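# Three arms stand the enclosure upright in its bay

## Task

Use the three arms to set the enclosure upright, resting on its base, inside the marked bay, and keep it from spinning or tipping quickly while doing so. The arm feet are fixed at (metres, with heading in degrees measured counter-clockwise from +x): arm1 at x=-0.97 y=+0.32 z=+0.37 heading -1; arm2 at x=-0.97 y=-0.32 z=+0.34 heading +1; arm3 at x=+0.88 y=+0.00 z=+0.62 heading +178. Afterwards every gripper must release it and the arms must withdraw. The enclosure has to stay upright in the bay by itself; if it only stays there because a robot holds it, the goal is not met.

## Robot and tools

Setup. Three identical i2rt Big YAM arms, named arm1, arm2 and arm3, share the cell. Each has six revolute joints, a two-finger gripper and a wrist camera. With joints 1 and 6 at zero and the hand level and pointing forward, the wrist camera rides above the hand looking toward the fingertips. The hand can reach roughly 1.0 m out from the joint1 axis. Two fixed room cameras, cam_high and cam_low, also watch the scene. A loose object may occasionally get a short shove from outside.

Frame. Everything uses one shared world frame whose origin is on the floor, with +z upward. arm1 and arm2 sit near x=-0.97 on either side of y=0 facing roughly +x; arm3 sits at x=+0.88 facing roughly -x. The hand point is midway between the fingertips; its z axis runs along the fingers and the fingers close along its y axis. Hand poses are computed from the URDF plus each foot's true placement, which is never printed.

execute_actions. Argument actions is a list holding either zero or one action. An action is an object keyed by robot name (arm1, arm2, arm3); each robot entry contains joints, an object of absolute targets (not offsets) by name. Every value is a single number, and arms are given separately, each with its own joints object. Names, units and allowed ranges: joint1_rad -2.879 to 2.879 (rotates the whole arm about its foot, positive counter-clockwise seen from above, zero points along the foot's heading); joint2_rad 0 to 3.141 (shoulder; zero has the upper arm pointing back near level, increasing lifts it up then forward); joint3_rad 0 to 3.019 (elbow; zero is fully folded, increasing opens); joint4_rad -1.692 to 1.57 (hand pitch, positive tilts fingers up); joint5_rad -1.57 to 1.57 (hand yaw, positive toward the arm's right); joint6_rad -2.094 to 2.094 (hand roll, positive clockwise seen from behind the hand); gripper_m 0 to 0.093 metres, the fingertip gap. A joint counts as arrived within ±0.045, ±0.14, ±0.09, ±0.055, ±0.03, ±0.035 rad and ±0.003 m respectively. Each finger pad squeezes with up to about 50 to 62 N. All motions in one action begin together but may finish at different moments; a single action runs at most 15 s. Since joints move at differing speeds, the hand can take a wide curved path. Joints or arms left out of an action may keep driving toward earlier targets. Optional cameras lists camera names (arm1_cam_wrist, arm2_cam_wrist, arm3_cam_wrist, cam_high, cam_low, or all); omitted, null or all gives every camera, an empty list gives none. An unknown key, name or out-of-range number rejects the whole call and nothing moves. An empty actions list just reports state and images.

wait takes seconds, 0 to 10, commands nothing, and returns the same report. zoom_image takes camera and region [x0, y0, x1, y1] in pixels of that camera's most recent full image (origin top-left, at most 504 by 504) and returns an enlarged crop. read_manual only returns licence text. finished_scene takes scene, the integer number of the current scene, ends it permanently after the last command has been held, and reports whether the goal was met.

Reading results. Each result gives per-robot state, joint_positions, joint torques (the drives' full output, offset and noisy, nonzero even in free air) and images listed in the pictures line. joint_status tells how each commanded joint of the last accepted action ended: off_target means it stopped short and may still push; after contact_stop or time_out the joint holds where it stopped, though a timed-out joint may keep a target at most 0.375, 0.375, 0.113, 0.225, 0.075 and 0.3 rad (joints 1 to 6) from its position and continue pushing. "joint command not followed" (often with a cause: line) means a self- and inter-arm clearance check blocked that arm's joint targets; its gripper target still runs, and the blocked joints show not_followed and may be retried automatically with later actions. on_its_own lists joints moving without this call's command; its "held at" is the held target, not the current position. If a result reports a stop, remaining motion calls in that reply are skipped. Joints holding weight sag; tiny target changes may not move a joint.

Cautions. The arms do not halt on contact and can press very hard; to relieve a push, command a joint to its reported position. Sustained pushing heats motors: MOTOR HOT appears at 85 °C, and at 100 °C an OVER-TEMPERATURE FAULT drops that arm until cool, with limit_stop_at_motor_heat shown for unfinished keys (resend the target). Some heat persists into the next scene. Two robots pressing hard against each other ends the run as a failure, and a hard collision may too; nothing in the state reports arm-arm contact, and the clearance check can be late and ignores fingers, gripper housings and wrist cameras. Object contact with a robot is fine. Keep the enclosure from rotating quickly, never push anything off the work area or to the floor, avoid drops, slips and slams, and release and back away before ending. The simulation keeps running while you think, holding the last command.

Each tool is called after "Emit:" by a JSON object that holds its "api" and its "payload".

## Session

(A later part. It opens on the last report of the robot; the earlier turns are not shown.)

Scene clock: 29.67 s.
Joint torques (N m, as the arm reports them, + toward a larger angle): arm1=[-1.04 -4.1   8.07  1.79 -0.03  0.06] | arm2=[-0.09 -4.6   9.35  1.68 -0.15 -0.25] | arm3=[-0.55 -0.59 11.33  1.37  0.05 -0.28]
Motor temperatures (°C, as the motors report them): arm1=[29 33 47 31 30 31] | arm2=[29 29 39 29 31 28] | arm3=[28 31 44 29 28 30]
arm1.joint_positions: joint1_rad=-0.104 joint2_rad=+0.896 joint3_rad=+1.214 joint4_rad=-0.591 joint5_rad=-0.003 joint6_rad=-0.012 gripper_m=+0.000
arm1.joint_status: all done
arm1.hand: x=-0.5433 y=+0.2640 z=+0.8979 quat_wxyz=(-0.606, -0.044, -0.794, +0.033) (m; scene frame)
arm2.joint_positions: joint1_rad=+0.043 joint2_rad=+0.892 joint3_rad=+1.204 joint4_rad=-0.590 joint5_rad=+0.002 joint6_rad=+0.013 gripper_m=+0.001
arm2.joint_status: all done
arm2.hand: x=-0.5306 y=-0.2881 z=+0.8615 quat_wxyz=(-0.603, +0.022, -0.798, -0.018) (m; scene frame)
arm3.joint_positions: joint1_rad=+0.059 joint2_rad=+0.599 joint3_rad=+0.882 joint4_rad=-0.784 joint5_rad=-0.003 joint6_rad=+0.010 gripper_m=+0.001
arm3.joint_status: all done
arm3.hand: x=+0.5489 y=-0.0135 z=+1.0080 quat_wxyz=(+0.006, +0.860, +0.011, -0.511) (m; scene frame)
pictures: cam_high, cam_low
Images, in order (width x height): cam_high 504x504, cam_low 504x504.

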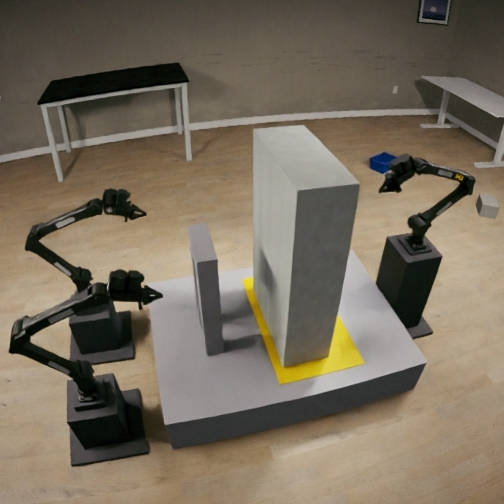

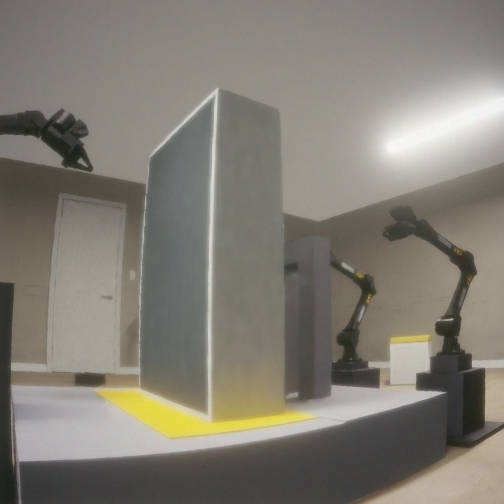

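Emit:
{"api": "zoom_image", "payload": {"camera": "cam_high", "region": [220, 260, 390, 400]}}

Region (220, 260, 390, 400) of cam_high's 504x504 image, scaled by 2.965, with more detail than that image has; it fills the top 415 rows of this view, and the rest is white.

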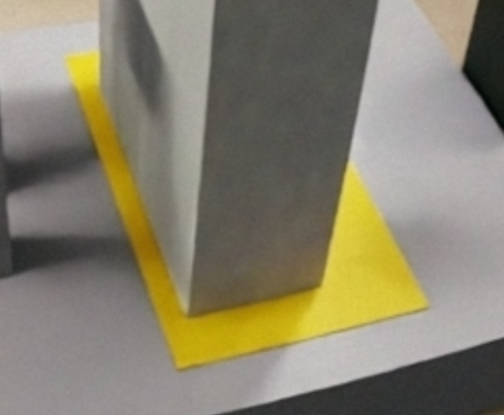

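The enclosure is standing upright inside the yellow bay, with yellow visible on all sides, and all three arms are clear.

Emit:
{"api": "finished_scene", "payload": {"scene": 2}}

The scene is finished: the task was done.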